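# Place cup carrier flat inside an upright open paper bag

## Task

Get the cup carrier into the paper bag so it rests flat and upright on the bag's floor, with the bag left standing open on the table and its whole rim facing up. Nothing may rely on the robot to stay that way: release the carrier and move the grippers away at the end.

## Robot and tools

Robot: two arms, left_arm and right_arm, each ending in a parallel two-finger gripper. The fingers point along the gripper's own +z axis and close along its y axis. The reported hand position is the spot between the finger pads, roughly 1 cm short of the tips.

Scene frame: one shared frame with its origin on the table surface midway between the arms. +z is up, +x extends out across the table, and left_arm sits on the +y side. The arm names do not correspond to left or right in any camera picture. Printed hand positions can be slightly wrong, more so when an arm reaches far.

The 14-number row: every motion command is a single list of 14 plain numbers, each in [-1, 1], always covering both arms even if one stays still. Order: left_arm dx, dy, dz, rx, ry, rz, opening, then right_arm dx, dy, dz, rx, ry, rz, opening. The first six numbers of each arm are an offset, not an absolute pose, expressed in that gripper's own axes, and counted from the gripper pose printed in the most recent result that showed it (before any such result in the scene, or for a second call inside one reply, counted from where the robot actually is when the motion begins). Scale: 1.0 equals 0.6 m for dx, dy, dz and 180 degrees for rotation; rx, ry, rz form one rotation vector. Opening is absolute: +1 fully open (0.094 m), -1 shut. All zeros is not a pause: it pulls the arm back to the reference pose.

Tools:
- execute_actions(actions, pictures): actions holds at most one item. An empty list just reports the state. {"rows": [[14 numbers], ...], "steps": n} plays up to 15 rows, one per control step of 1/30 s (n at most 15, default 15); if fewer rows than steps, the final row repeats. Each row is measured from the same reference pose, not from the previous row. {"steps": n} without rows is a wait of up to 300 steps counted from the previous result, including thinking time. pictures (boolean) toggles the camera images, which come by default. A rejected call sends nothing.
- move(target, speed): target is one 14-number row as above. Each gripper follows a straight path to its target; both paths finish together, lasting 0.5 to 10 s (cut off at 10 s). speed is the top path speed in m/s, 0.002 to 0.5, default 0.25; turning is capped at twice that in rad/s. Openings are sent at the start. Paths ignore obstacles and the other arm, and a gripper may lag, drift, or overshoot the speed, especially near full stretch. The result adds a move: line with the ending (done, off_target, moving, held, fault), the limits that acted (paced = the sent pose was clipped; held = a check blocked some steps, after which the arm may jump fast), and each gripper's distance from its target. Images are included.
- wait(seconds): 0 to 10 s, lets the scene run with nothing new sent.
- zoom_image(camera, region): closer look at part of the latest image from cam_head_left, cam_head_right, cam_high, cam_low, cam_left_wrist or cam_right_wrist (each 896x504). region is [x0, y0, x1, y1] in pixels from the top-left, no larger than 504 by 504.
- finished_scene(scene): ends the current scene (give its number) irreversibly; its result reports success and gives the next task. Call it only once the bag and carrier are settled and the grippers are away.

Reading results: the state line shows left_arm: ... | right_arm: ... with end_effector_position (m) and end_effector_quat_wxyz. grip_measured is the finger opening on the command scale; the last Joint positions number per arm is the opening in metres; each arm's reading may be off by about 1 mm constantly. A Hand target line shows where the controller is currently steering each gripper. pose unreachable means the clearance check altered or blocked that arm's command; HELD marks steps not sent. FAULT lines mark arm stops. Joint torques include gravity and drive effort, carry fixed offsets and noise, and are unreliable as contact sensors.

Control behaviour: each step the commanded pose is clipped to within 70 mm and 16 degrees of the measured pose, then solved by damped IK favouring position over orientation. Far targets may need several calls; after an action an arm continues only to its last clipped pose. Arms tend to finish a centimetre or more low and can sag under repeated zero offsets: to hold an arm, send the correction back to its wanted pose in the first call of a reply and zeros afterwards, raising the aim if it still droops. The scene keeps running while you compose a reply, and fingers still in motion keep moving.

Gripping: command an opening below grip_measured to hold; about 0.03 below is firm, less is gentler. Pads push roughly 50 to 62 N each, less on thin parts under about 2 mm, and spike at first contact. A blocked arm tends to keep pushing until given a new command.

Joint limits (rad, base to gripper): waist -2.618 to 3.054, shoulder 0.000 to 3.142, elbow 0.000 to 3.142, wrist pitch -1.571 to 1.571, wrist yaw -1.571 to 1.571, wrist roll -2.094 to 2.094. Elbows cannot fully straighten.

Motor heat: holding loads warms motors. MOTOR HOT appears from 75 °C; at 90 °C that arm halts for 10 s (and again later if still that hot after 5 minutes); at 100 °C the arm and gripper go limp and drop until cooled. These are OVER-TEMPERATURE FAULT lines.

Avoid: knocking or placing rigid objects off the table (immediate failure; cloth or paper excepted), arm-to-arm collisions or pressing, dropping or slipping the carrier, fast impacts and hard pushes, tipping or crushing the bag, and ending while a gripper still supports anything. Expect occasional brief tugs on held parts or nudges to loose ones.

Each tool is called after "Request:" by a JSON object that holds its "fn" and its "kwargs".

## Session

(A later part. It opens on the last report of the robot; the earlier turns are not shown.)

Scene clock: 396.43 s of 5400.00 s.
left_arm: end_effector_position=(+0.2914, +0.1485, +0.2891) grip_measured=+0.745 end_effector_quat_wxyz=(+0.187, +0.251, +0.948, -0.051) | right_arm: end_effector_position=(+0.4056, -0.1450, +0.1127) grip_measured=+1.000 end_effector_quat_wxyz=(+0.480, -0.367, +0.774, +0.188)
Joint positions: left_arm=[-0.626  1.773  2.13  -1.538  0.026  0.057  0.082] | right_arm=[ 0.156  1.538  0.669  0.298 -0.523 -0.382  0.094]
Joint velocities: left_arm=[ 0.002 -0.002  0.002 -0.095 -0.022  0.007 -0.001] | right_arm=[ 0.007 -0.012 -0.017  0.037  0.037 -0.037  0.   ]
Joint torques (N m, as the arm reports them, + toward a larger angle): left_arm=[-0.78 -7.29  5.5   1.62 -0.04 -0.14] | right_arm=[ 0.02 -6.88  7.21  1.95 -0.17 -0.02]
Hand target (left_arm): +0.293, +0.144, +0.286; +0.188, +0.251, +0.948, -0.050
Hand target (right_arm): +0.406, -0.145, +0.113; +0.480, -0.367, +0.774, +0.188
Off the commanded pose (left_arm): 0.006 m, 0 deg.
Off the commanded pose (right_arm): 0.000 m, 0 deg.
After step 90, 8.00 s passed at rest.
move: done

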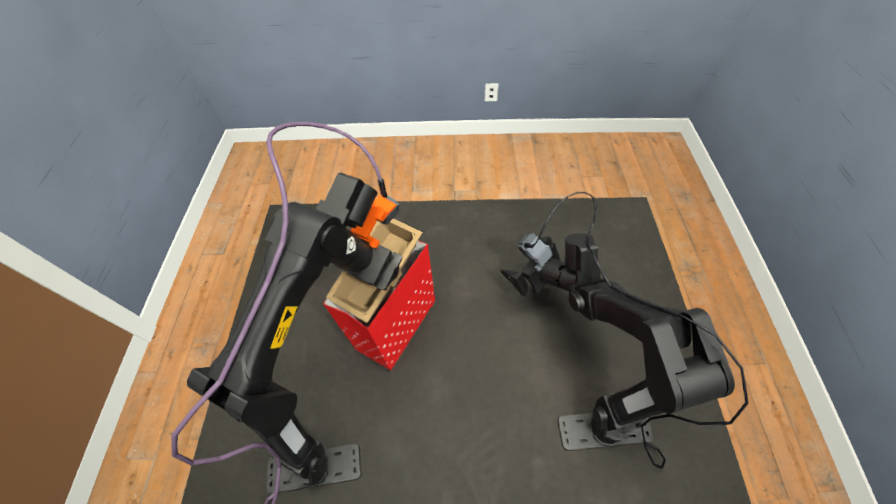

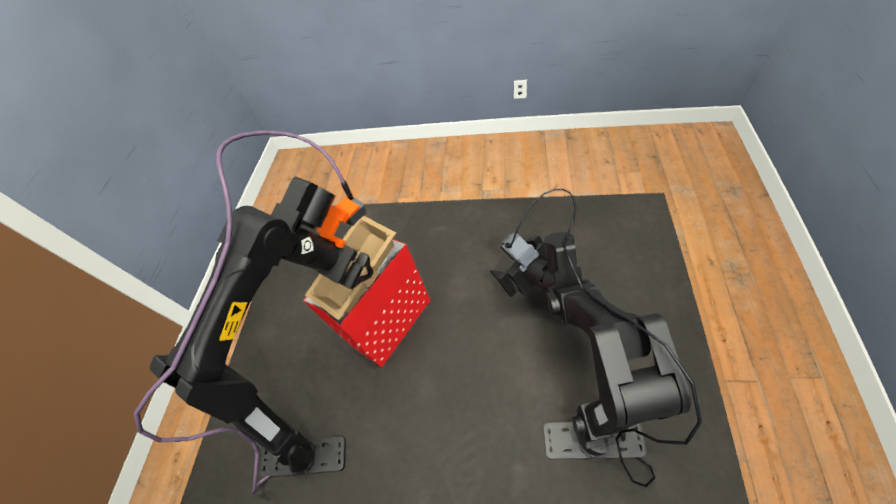

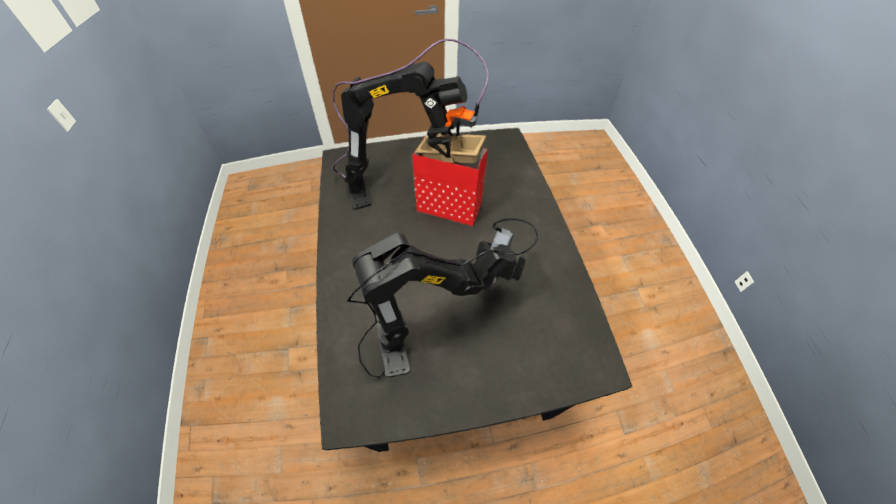

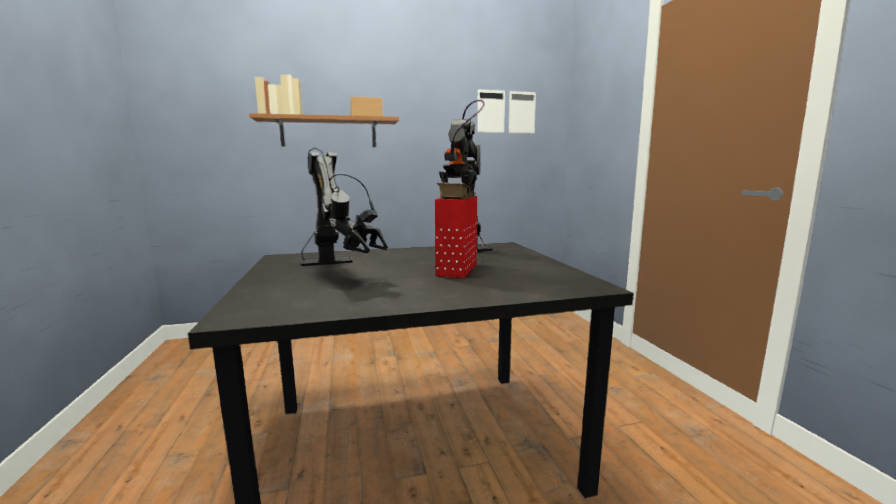

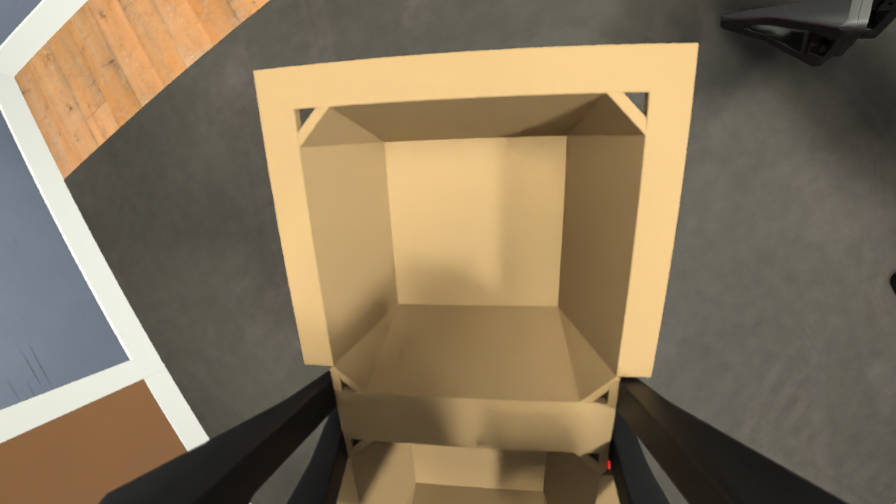

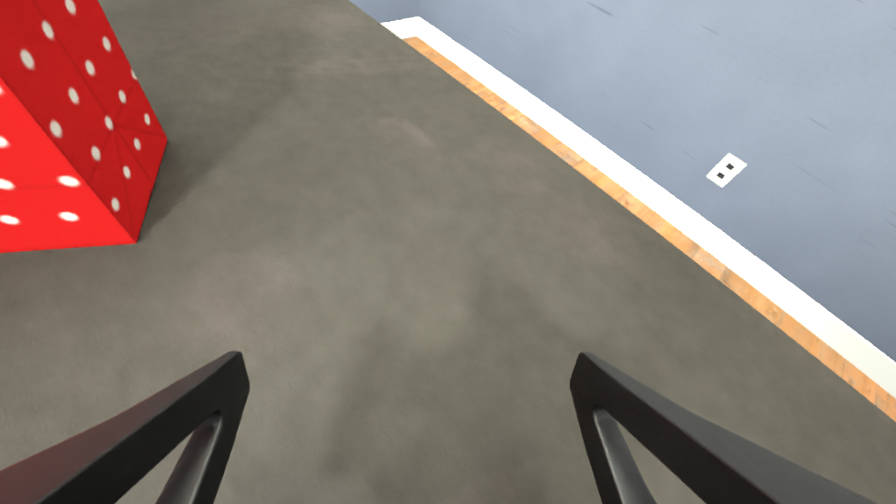

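Request:
{"fn": "move", "kwargs": {"target": [0.0144,0,0.0481,0,0.017,0,0.64,0,0,0,0,0,0,1.0], "speed": 0.03}}

Request:
{"fn": "zoom_image", "kwargs": {"camera": "cam_low", "region": [400, 130, 520, 250]}}

Request:
{"fn": "zoom_image", "kwargs": {"camera": "cam_head_left", "region": [300, 190, 480, 380]}}

Request:
{"fn": "zoom_image", "kwargs": {"camera": "cam_high", "region": [390, 90, 530, 230]}}

Scene clock: 405.07 s of 5400.00 s.
left_arm: end_effector_position=(+0.2910, +0.1487, +0.2607) grip_measured=+0.745 end_effector_quat_wxyz=(+0.157, +0.252, +0.954, -0.045) | right_arm: end_effector_position=(+0.4056, -0.1450, +0.1127) grip_measured=+1.000 end_effector_quat_wxyz=(+0.480, -0.367, +0.774, +0.188)
Joint positions: left_arm=[-0.626  1.773  2.023 -1.493  0.025  0.056  0.082] | right_arm=[ 0.156  1.538  0.669  0.298 -0.523 -0.382  0.094]
Joint velocities: left_arm=[ 0.012 -0.007  0.002  0.051 -0.007 -0.051 -0.   ] | right_arm=[ 0.012  0.007 -0.002 -0.022 -0.007 -0.095  0.   ]
Joint torques (N m, as the arm reports them, + toward a larger angle): left_arm=[-0.15 -7.87  5.87  1.48 -0.02 -0.03] | right_arm=[ 0.01 -6.84  7.26  1.95 -0.17 -0.02]
Hand target (left_arm): +0.294, +0.147, +0.259; +0.162, +0.253, +0.953, -0.044
Hand target (right_arm): +0.406, -0.145, +0.113; +0.480, -0.367, +0.774, +0.188
Off the commanded pose (left_arm): 0.004 m, 1 deg.
Off the commanded pose (right_arm): 0.000 m, 0 deg.
After step 90, 4.37 s passed at rest.
move: done

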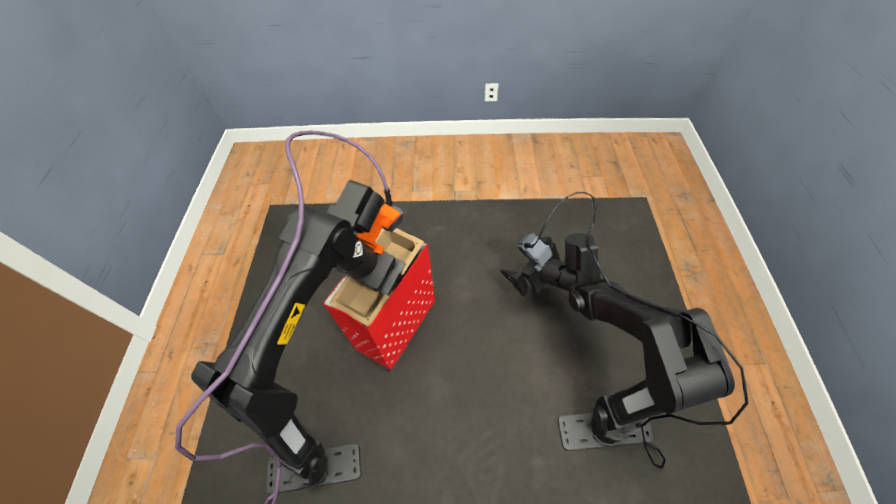

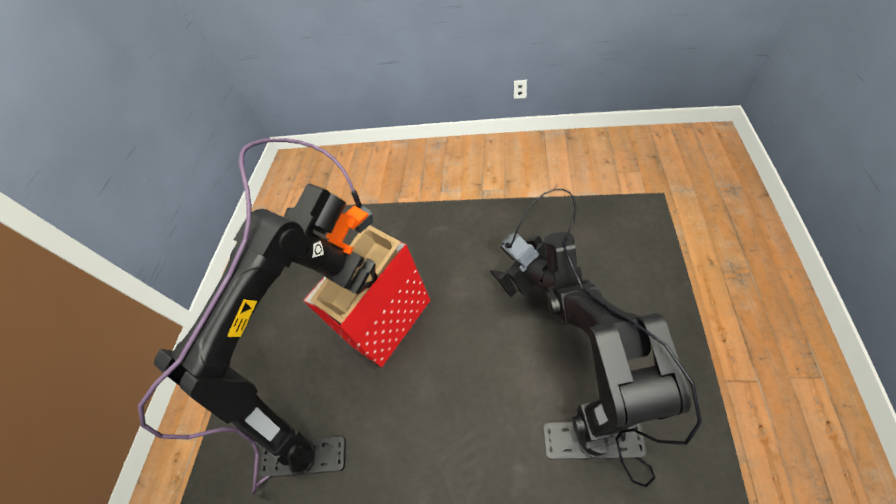

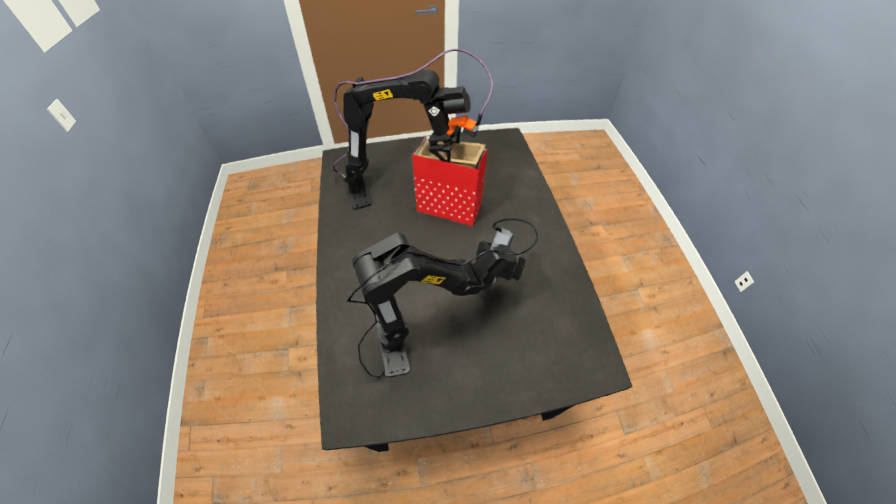

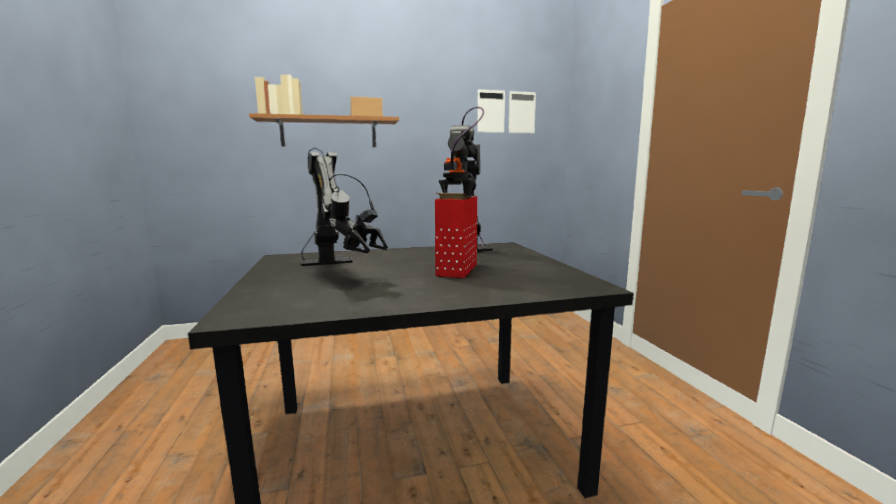

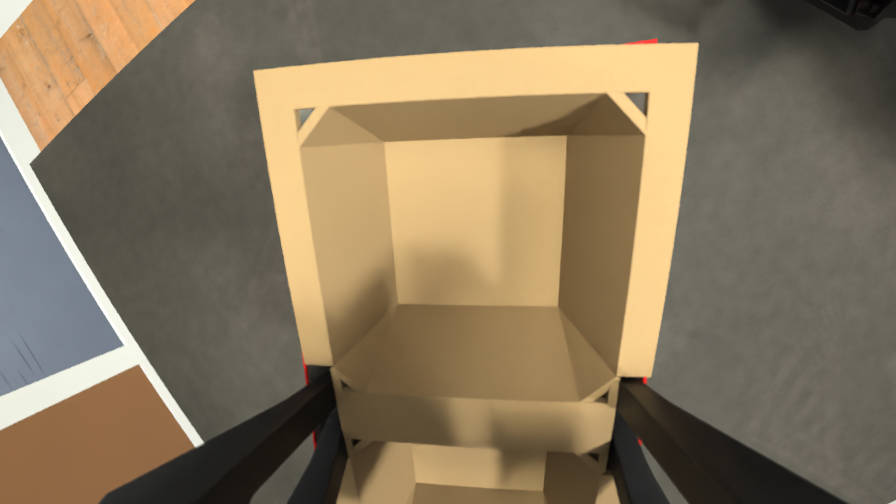

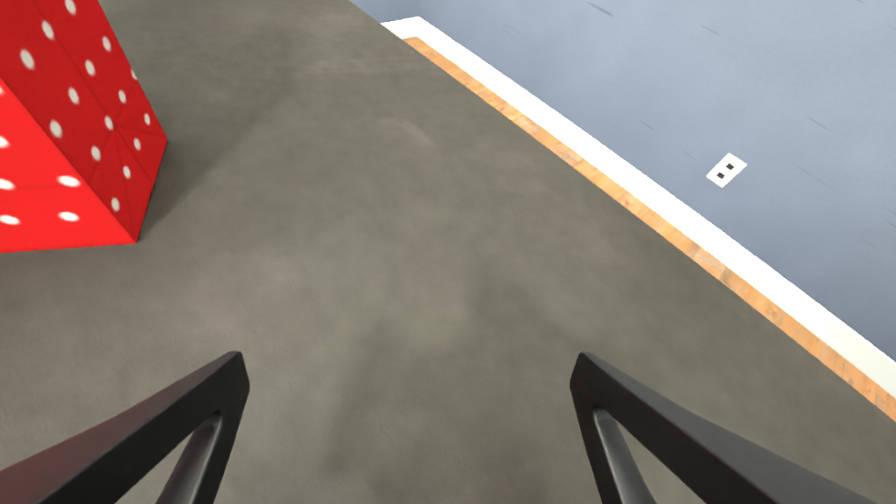

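Region (400, 130, 520, 250) of cam_low's 896x504 image, scaled by 4.200, with more detail than that image has.

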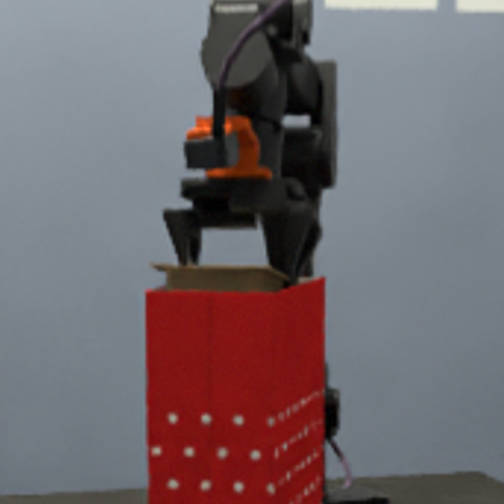

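Region (300, 190, 480, 380) of cam_head_left's 896x504 image, scaled by 2.653, with more detail than that image has; it fills the left 477 columns of this view, and the rest is white.

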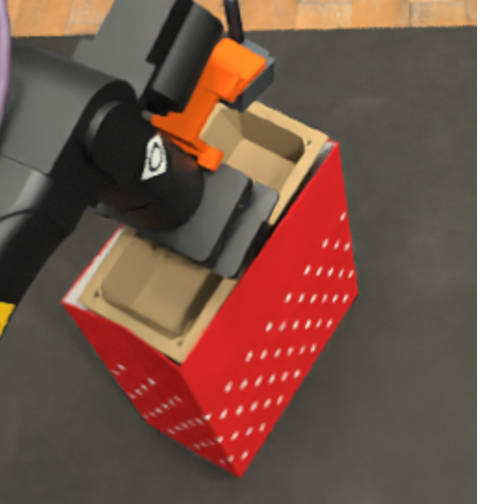

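Region (390, 90, 530, 230) of cam_high's 896x504 image, scaled by 3.600, with more detail than that image has.

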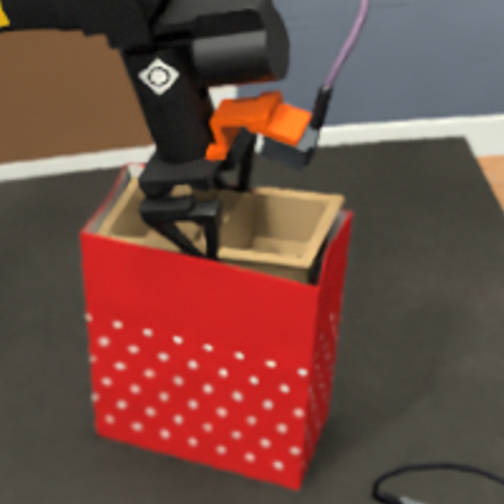

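Request:
{"fn": "move", "kwargs": {"target": [0.0161,0.008,0.0473,0,0,0,0.64,0,0,0,0,0,0,1.0], "speed": 0.025}}

Request:
{"fn": "zoom_image", "kwargs": {"camera": "cam_low", "region": [400, 130, 520, 250]}}

Request:
{"fn": "zoom_image", "kwargs": {"camera": "cam_head_left", "region": [300, 190, 480, 380]}}

Request:
{"fn": "zoom_image", "kwargs": {"camera": "cam_high", "region": [390, 90, 530, 230]}}

Scene clock: 414.93 s of 5400.00 s.
left_arm: end_effector_position=(+0.2908, +0.1488, +0.2226) grip_measured=+0.745 end_effector_quat_wxyz=(+0.139, +0.255, +0.956, -0.041) | right_arm: end_effector_position=(+0.4056, -0.1450, +0.1127) grip_measured=+1.000 end_effector_quat_wxyz=(+0.480, -0.367, +0.774, +0.188)
Joint positions: left_arm=[-0.626  1.745  1.837 -1.372  0.025  0.061  0.082] | right_arm=[ 0.156  1.538  0.669  0.298 -0.523 -0.382  0.094]
Joint velocities: left_arm=[-0.007 -0.002  0.002  0.066  0.007  0.007  0.   ] | right_arm=[-0.002 -0.002 -0.002 -0.051 -0.051 -0.022  0.   ]
Joint torques (N m, as the arm reports them, + toward a larger angle): left_arm=[  1.07 -10.16   6.22   1.4    0.06   0.08] | right_arm=[ 0.05 -6.81  7.17  1.96 -0.17 -0.02]
Hand target (left_arm): +0.293, +0.153, +0.231; +0.157, +0.252, +0.954, -0.044
Hand target (right_arm): +0.406, -0.145, +0.113; +0.480, -0.367, +0.774, +0.188
Off the commanded pose (left_arm): 0.009 m, 2 deg.
Off the commanded pose (right_arm): 0.000 m, 0 deg.
After step 90, 5.37 s passed at rest.
move: done

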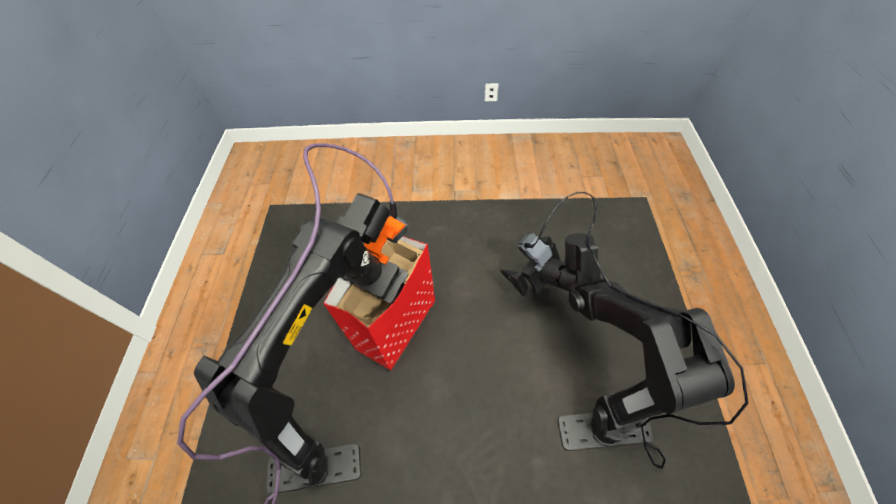

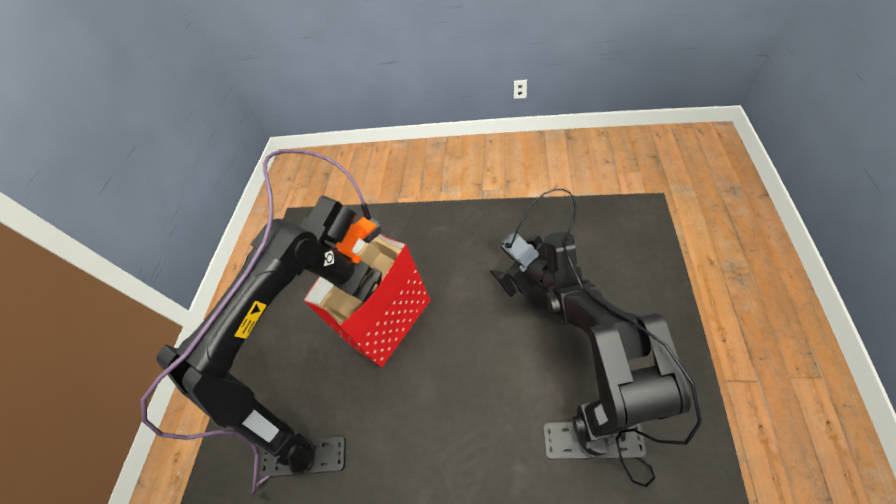

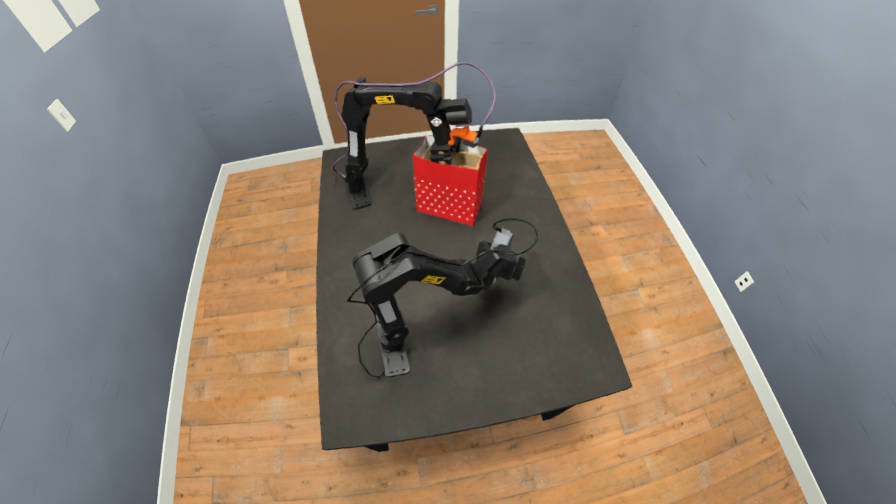

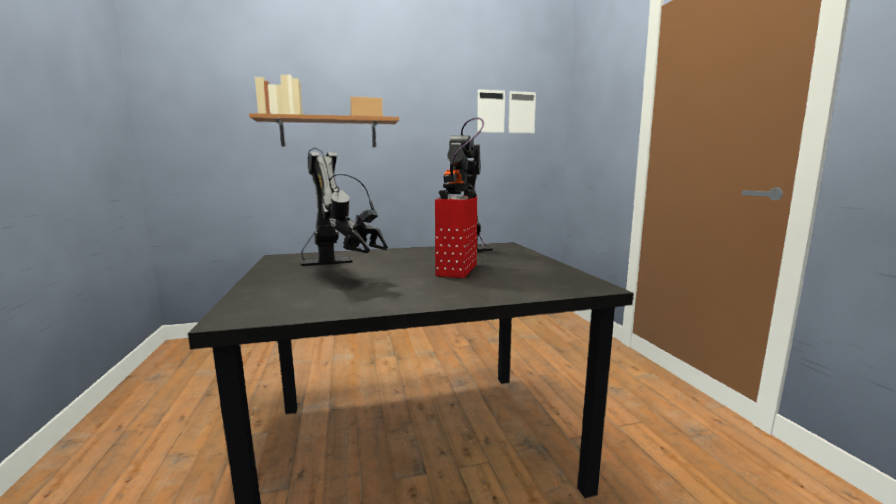

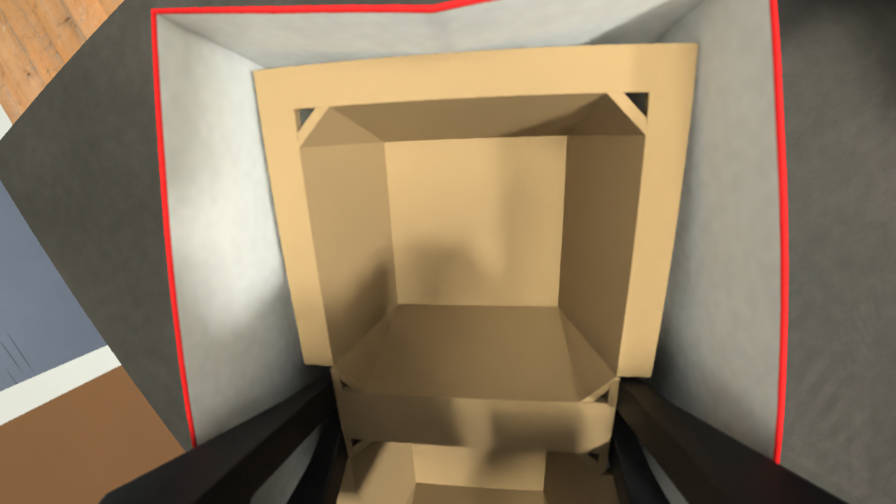

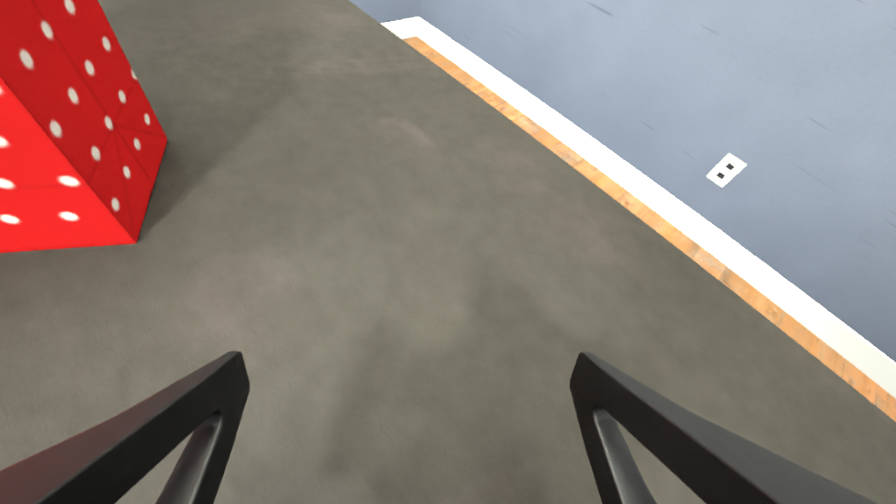

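Region (400, 130, 520, 250) of cam_low's 896x504 image, scaled by 4.200, with more detail than that image has.

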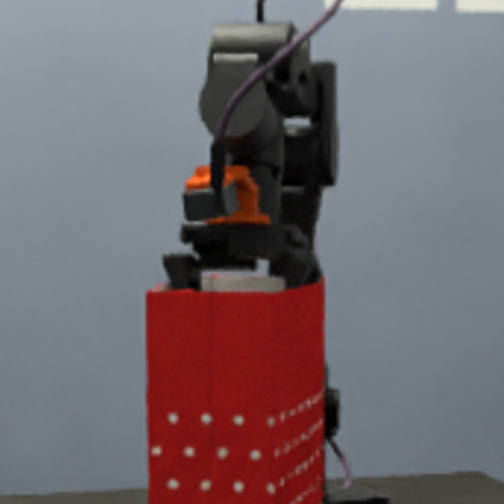

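Region (300, 190, 480, 380) of cam_head_left's 896x504 image, scaled by 2.653, with more detail than that image has; it fills the left 477 columns of this view, and the rest is white.

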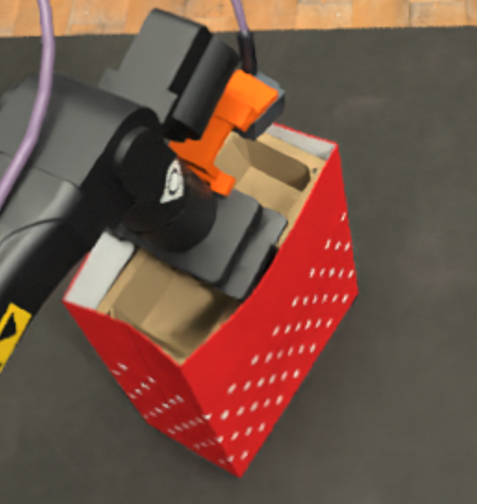

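Region (390, 90, 530, 230) of cam_high's 896x504 image, scaled by 3.600, with more detail than that image has.

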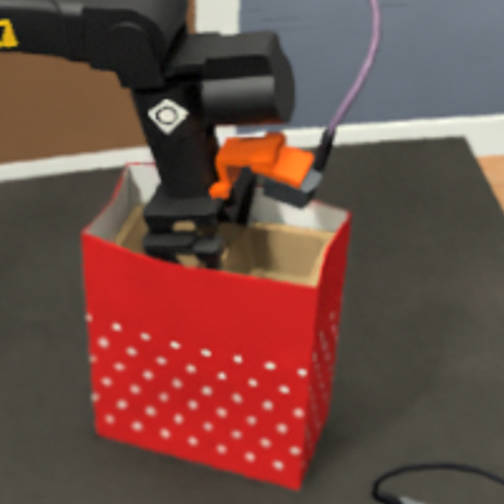

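Request:
{"fn": "move", "kwargs": {"target": [0.0263,0.011,0.0878,0,-0.02,0,0.64,0,0,0,0,0,0,1.0], "speed": 0.035}}

Request:
{"fn": "zoom_image", "kwargs": {"camera": "cam_low", "region": [400, 130, 520, 250]}}

Request:
{"fn": "zoom_image", "kwargs": {"camera": "cam_head_left", "region": [300, 190, 480, 380]}}

Request:
{"fn": "zoom_image", "kwargs": {"camera": "cam_high", "region": [390, 90, 530, 230]}}

Scene clock: 423.83 s of 5400.00 s.
left_arm: end_effector_position=(+0.2913, +0.1527, +0.1598) grip_measured=+0.745 end_effector_quat_wxyz=(+0.152, +0.255, +0.954, -0.043) | right_arm: end_effector_position=(+0.4057, -0.1450, +0.1128) grip_measured=+1.000 end_effector_quat_wxyz=(+0.481, -0.367, +0.774, +0.187)
Joint positions: left_arm=[-0.615  1.666  1.483 -1.072  0.028  0.072  0.082] | right_arm=[ 0.156  1.538  0.669  0.298 -0.523 -0.382  0.094]
Joint velocities: left_arm=[-0.017 -0.012 -0.002 -0.081 -0.007  0.037  0.   ] | right_arm=[-0.002 -0.007 -0.027  0.022  0.037 -0.051  0.   ]
Joint torques (N m, as the arm reports them, + toward a larger angle): left_arm=[ 0.83 -9.85  6.72  1.47  0.1   0.07] | right_arm=[ 0.02 -6.79  7.2   1.95 -0.18 -0.02]
Hand target (left_arm): +0.293, +0.155, +0.168; +0.169, +0.253, +0.951, -0.048
Hand target (right_arm): +0.406, -0.145, +0.113; +0.481, -0.367, +0.774, +0.187
Off the commanded pose (left_arm): 0.008 m, 2 deg.
Off the commanded pose (right_arm): 0.000 m, 0 deg.
After step 90, 3.83 s passed at rest.
move: done

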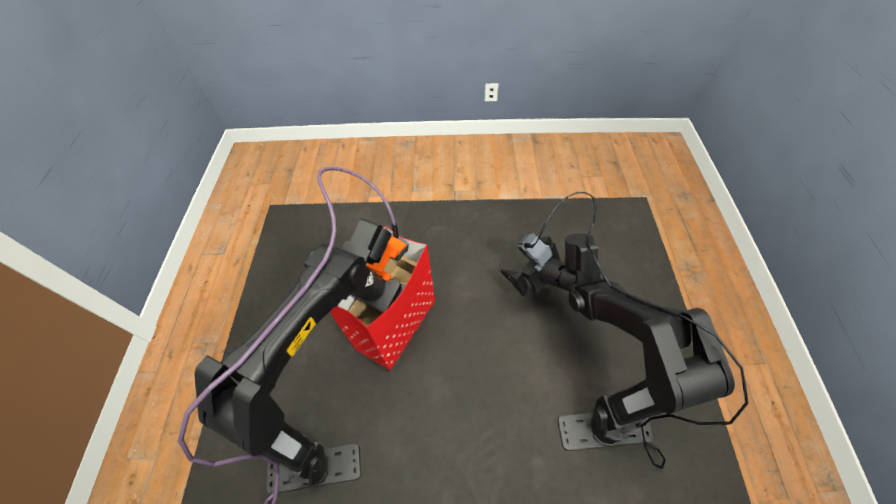

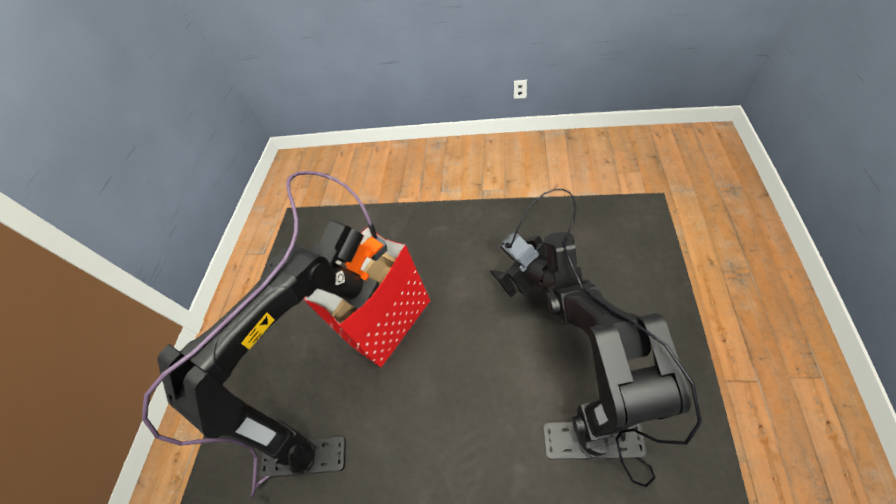

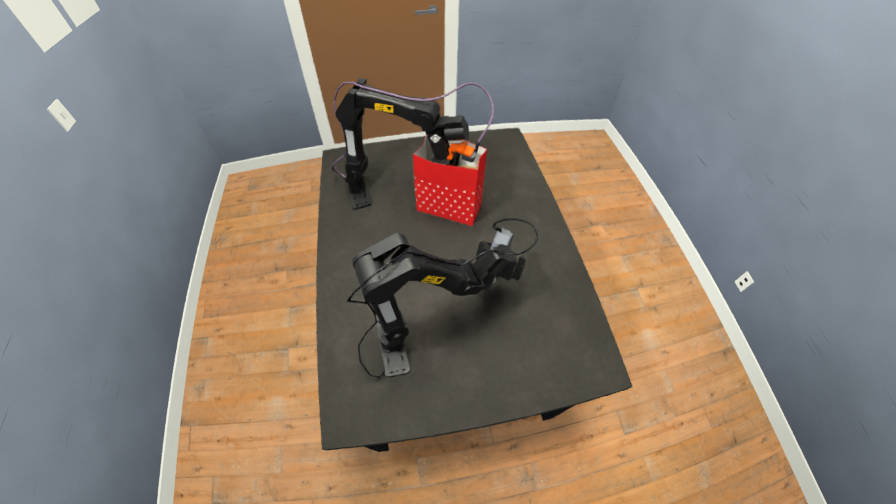

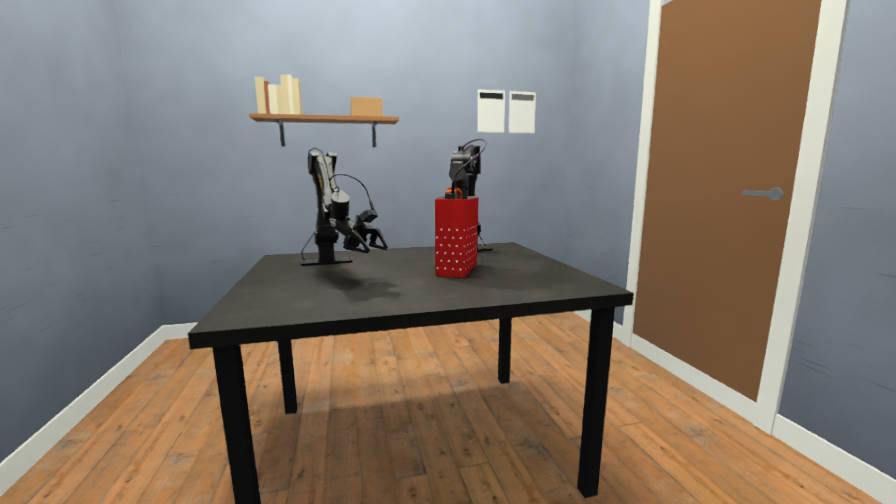

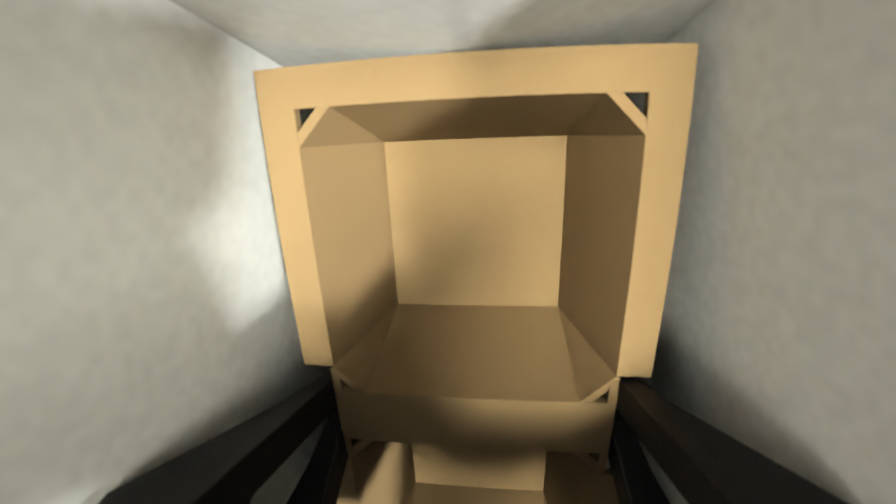

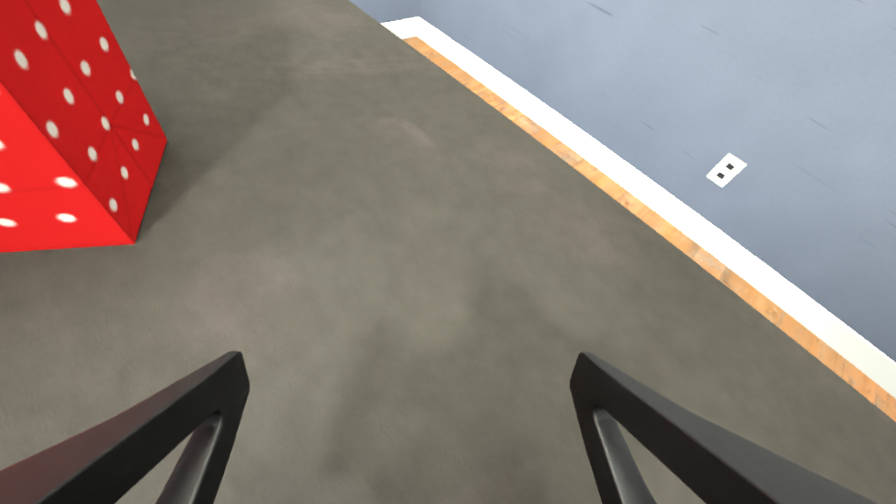

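Region (400, 130, 520, 250) of cam_low's 896x504 image, scaled by 4.200, with more detail than that image has.

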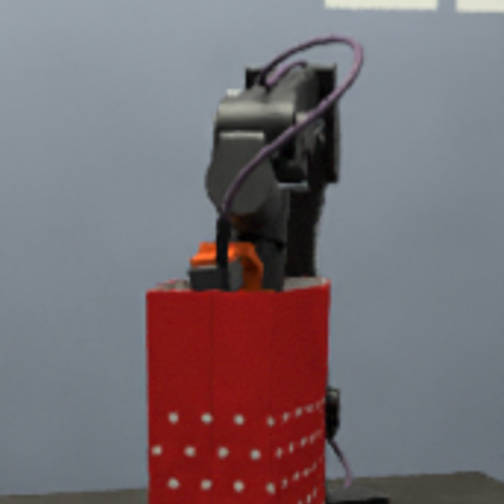

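Region (300, 190, 480, 380) of cam_head_left's 896x504 image, scaled by 2.653, with more detail than that image has; it fills the left 477 columns of this view, and the rest is white.

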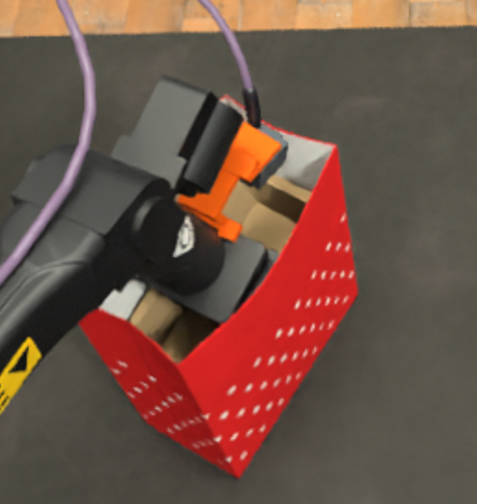

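Region (390, 90, 530, 230) of cam_high's 896x504 image, scaled by 3.600, with more detail than that image has.

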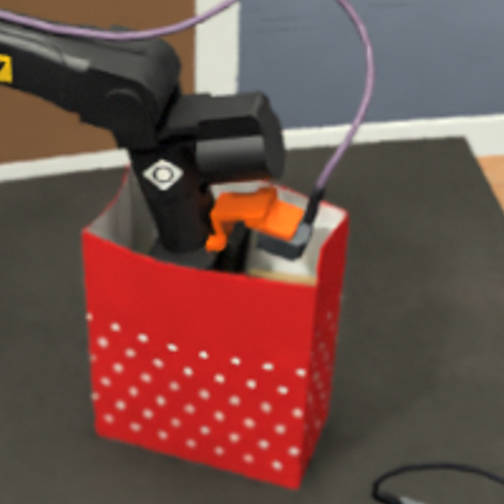

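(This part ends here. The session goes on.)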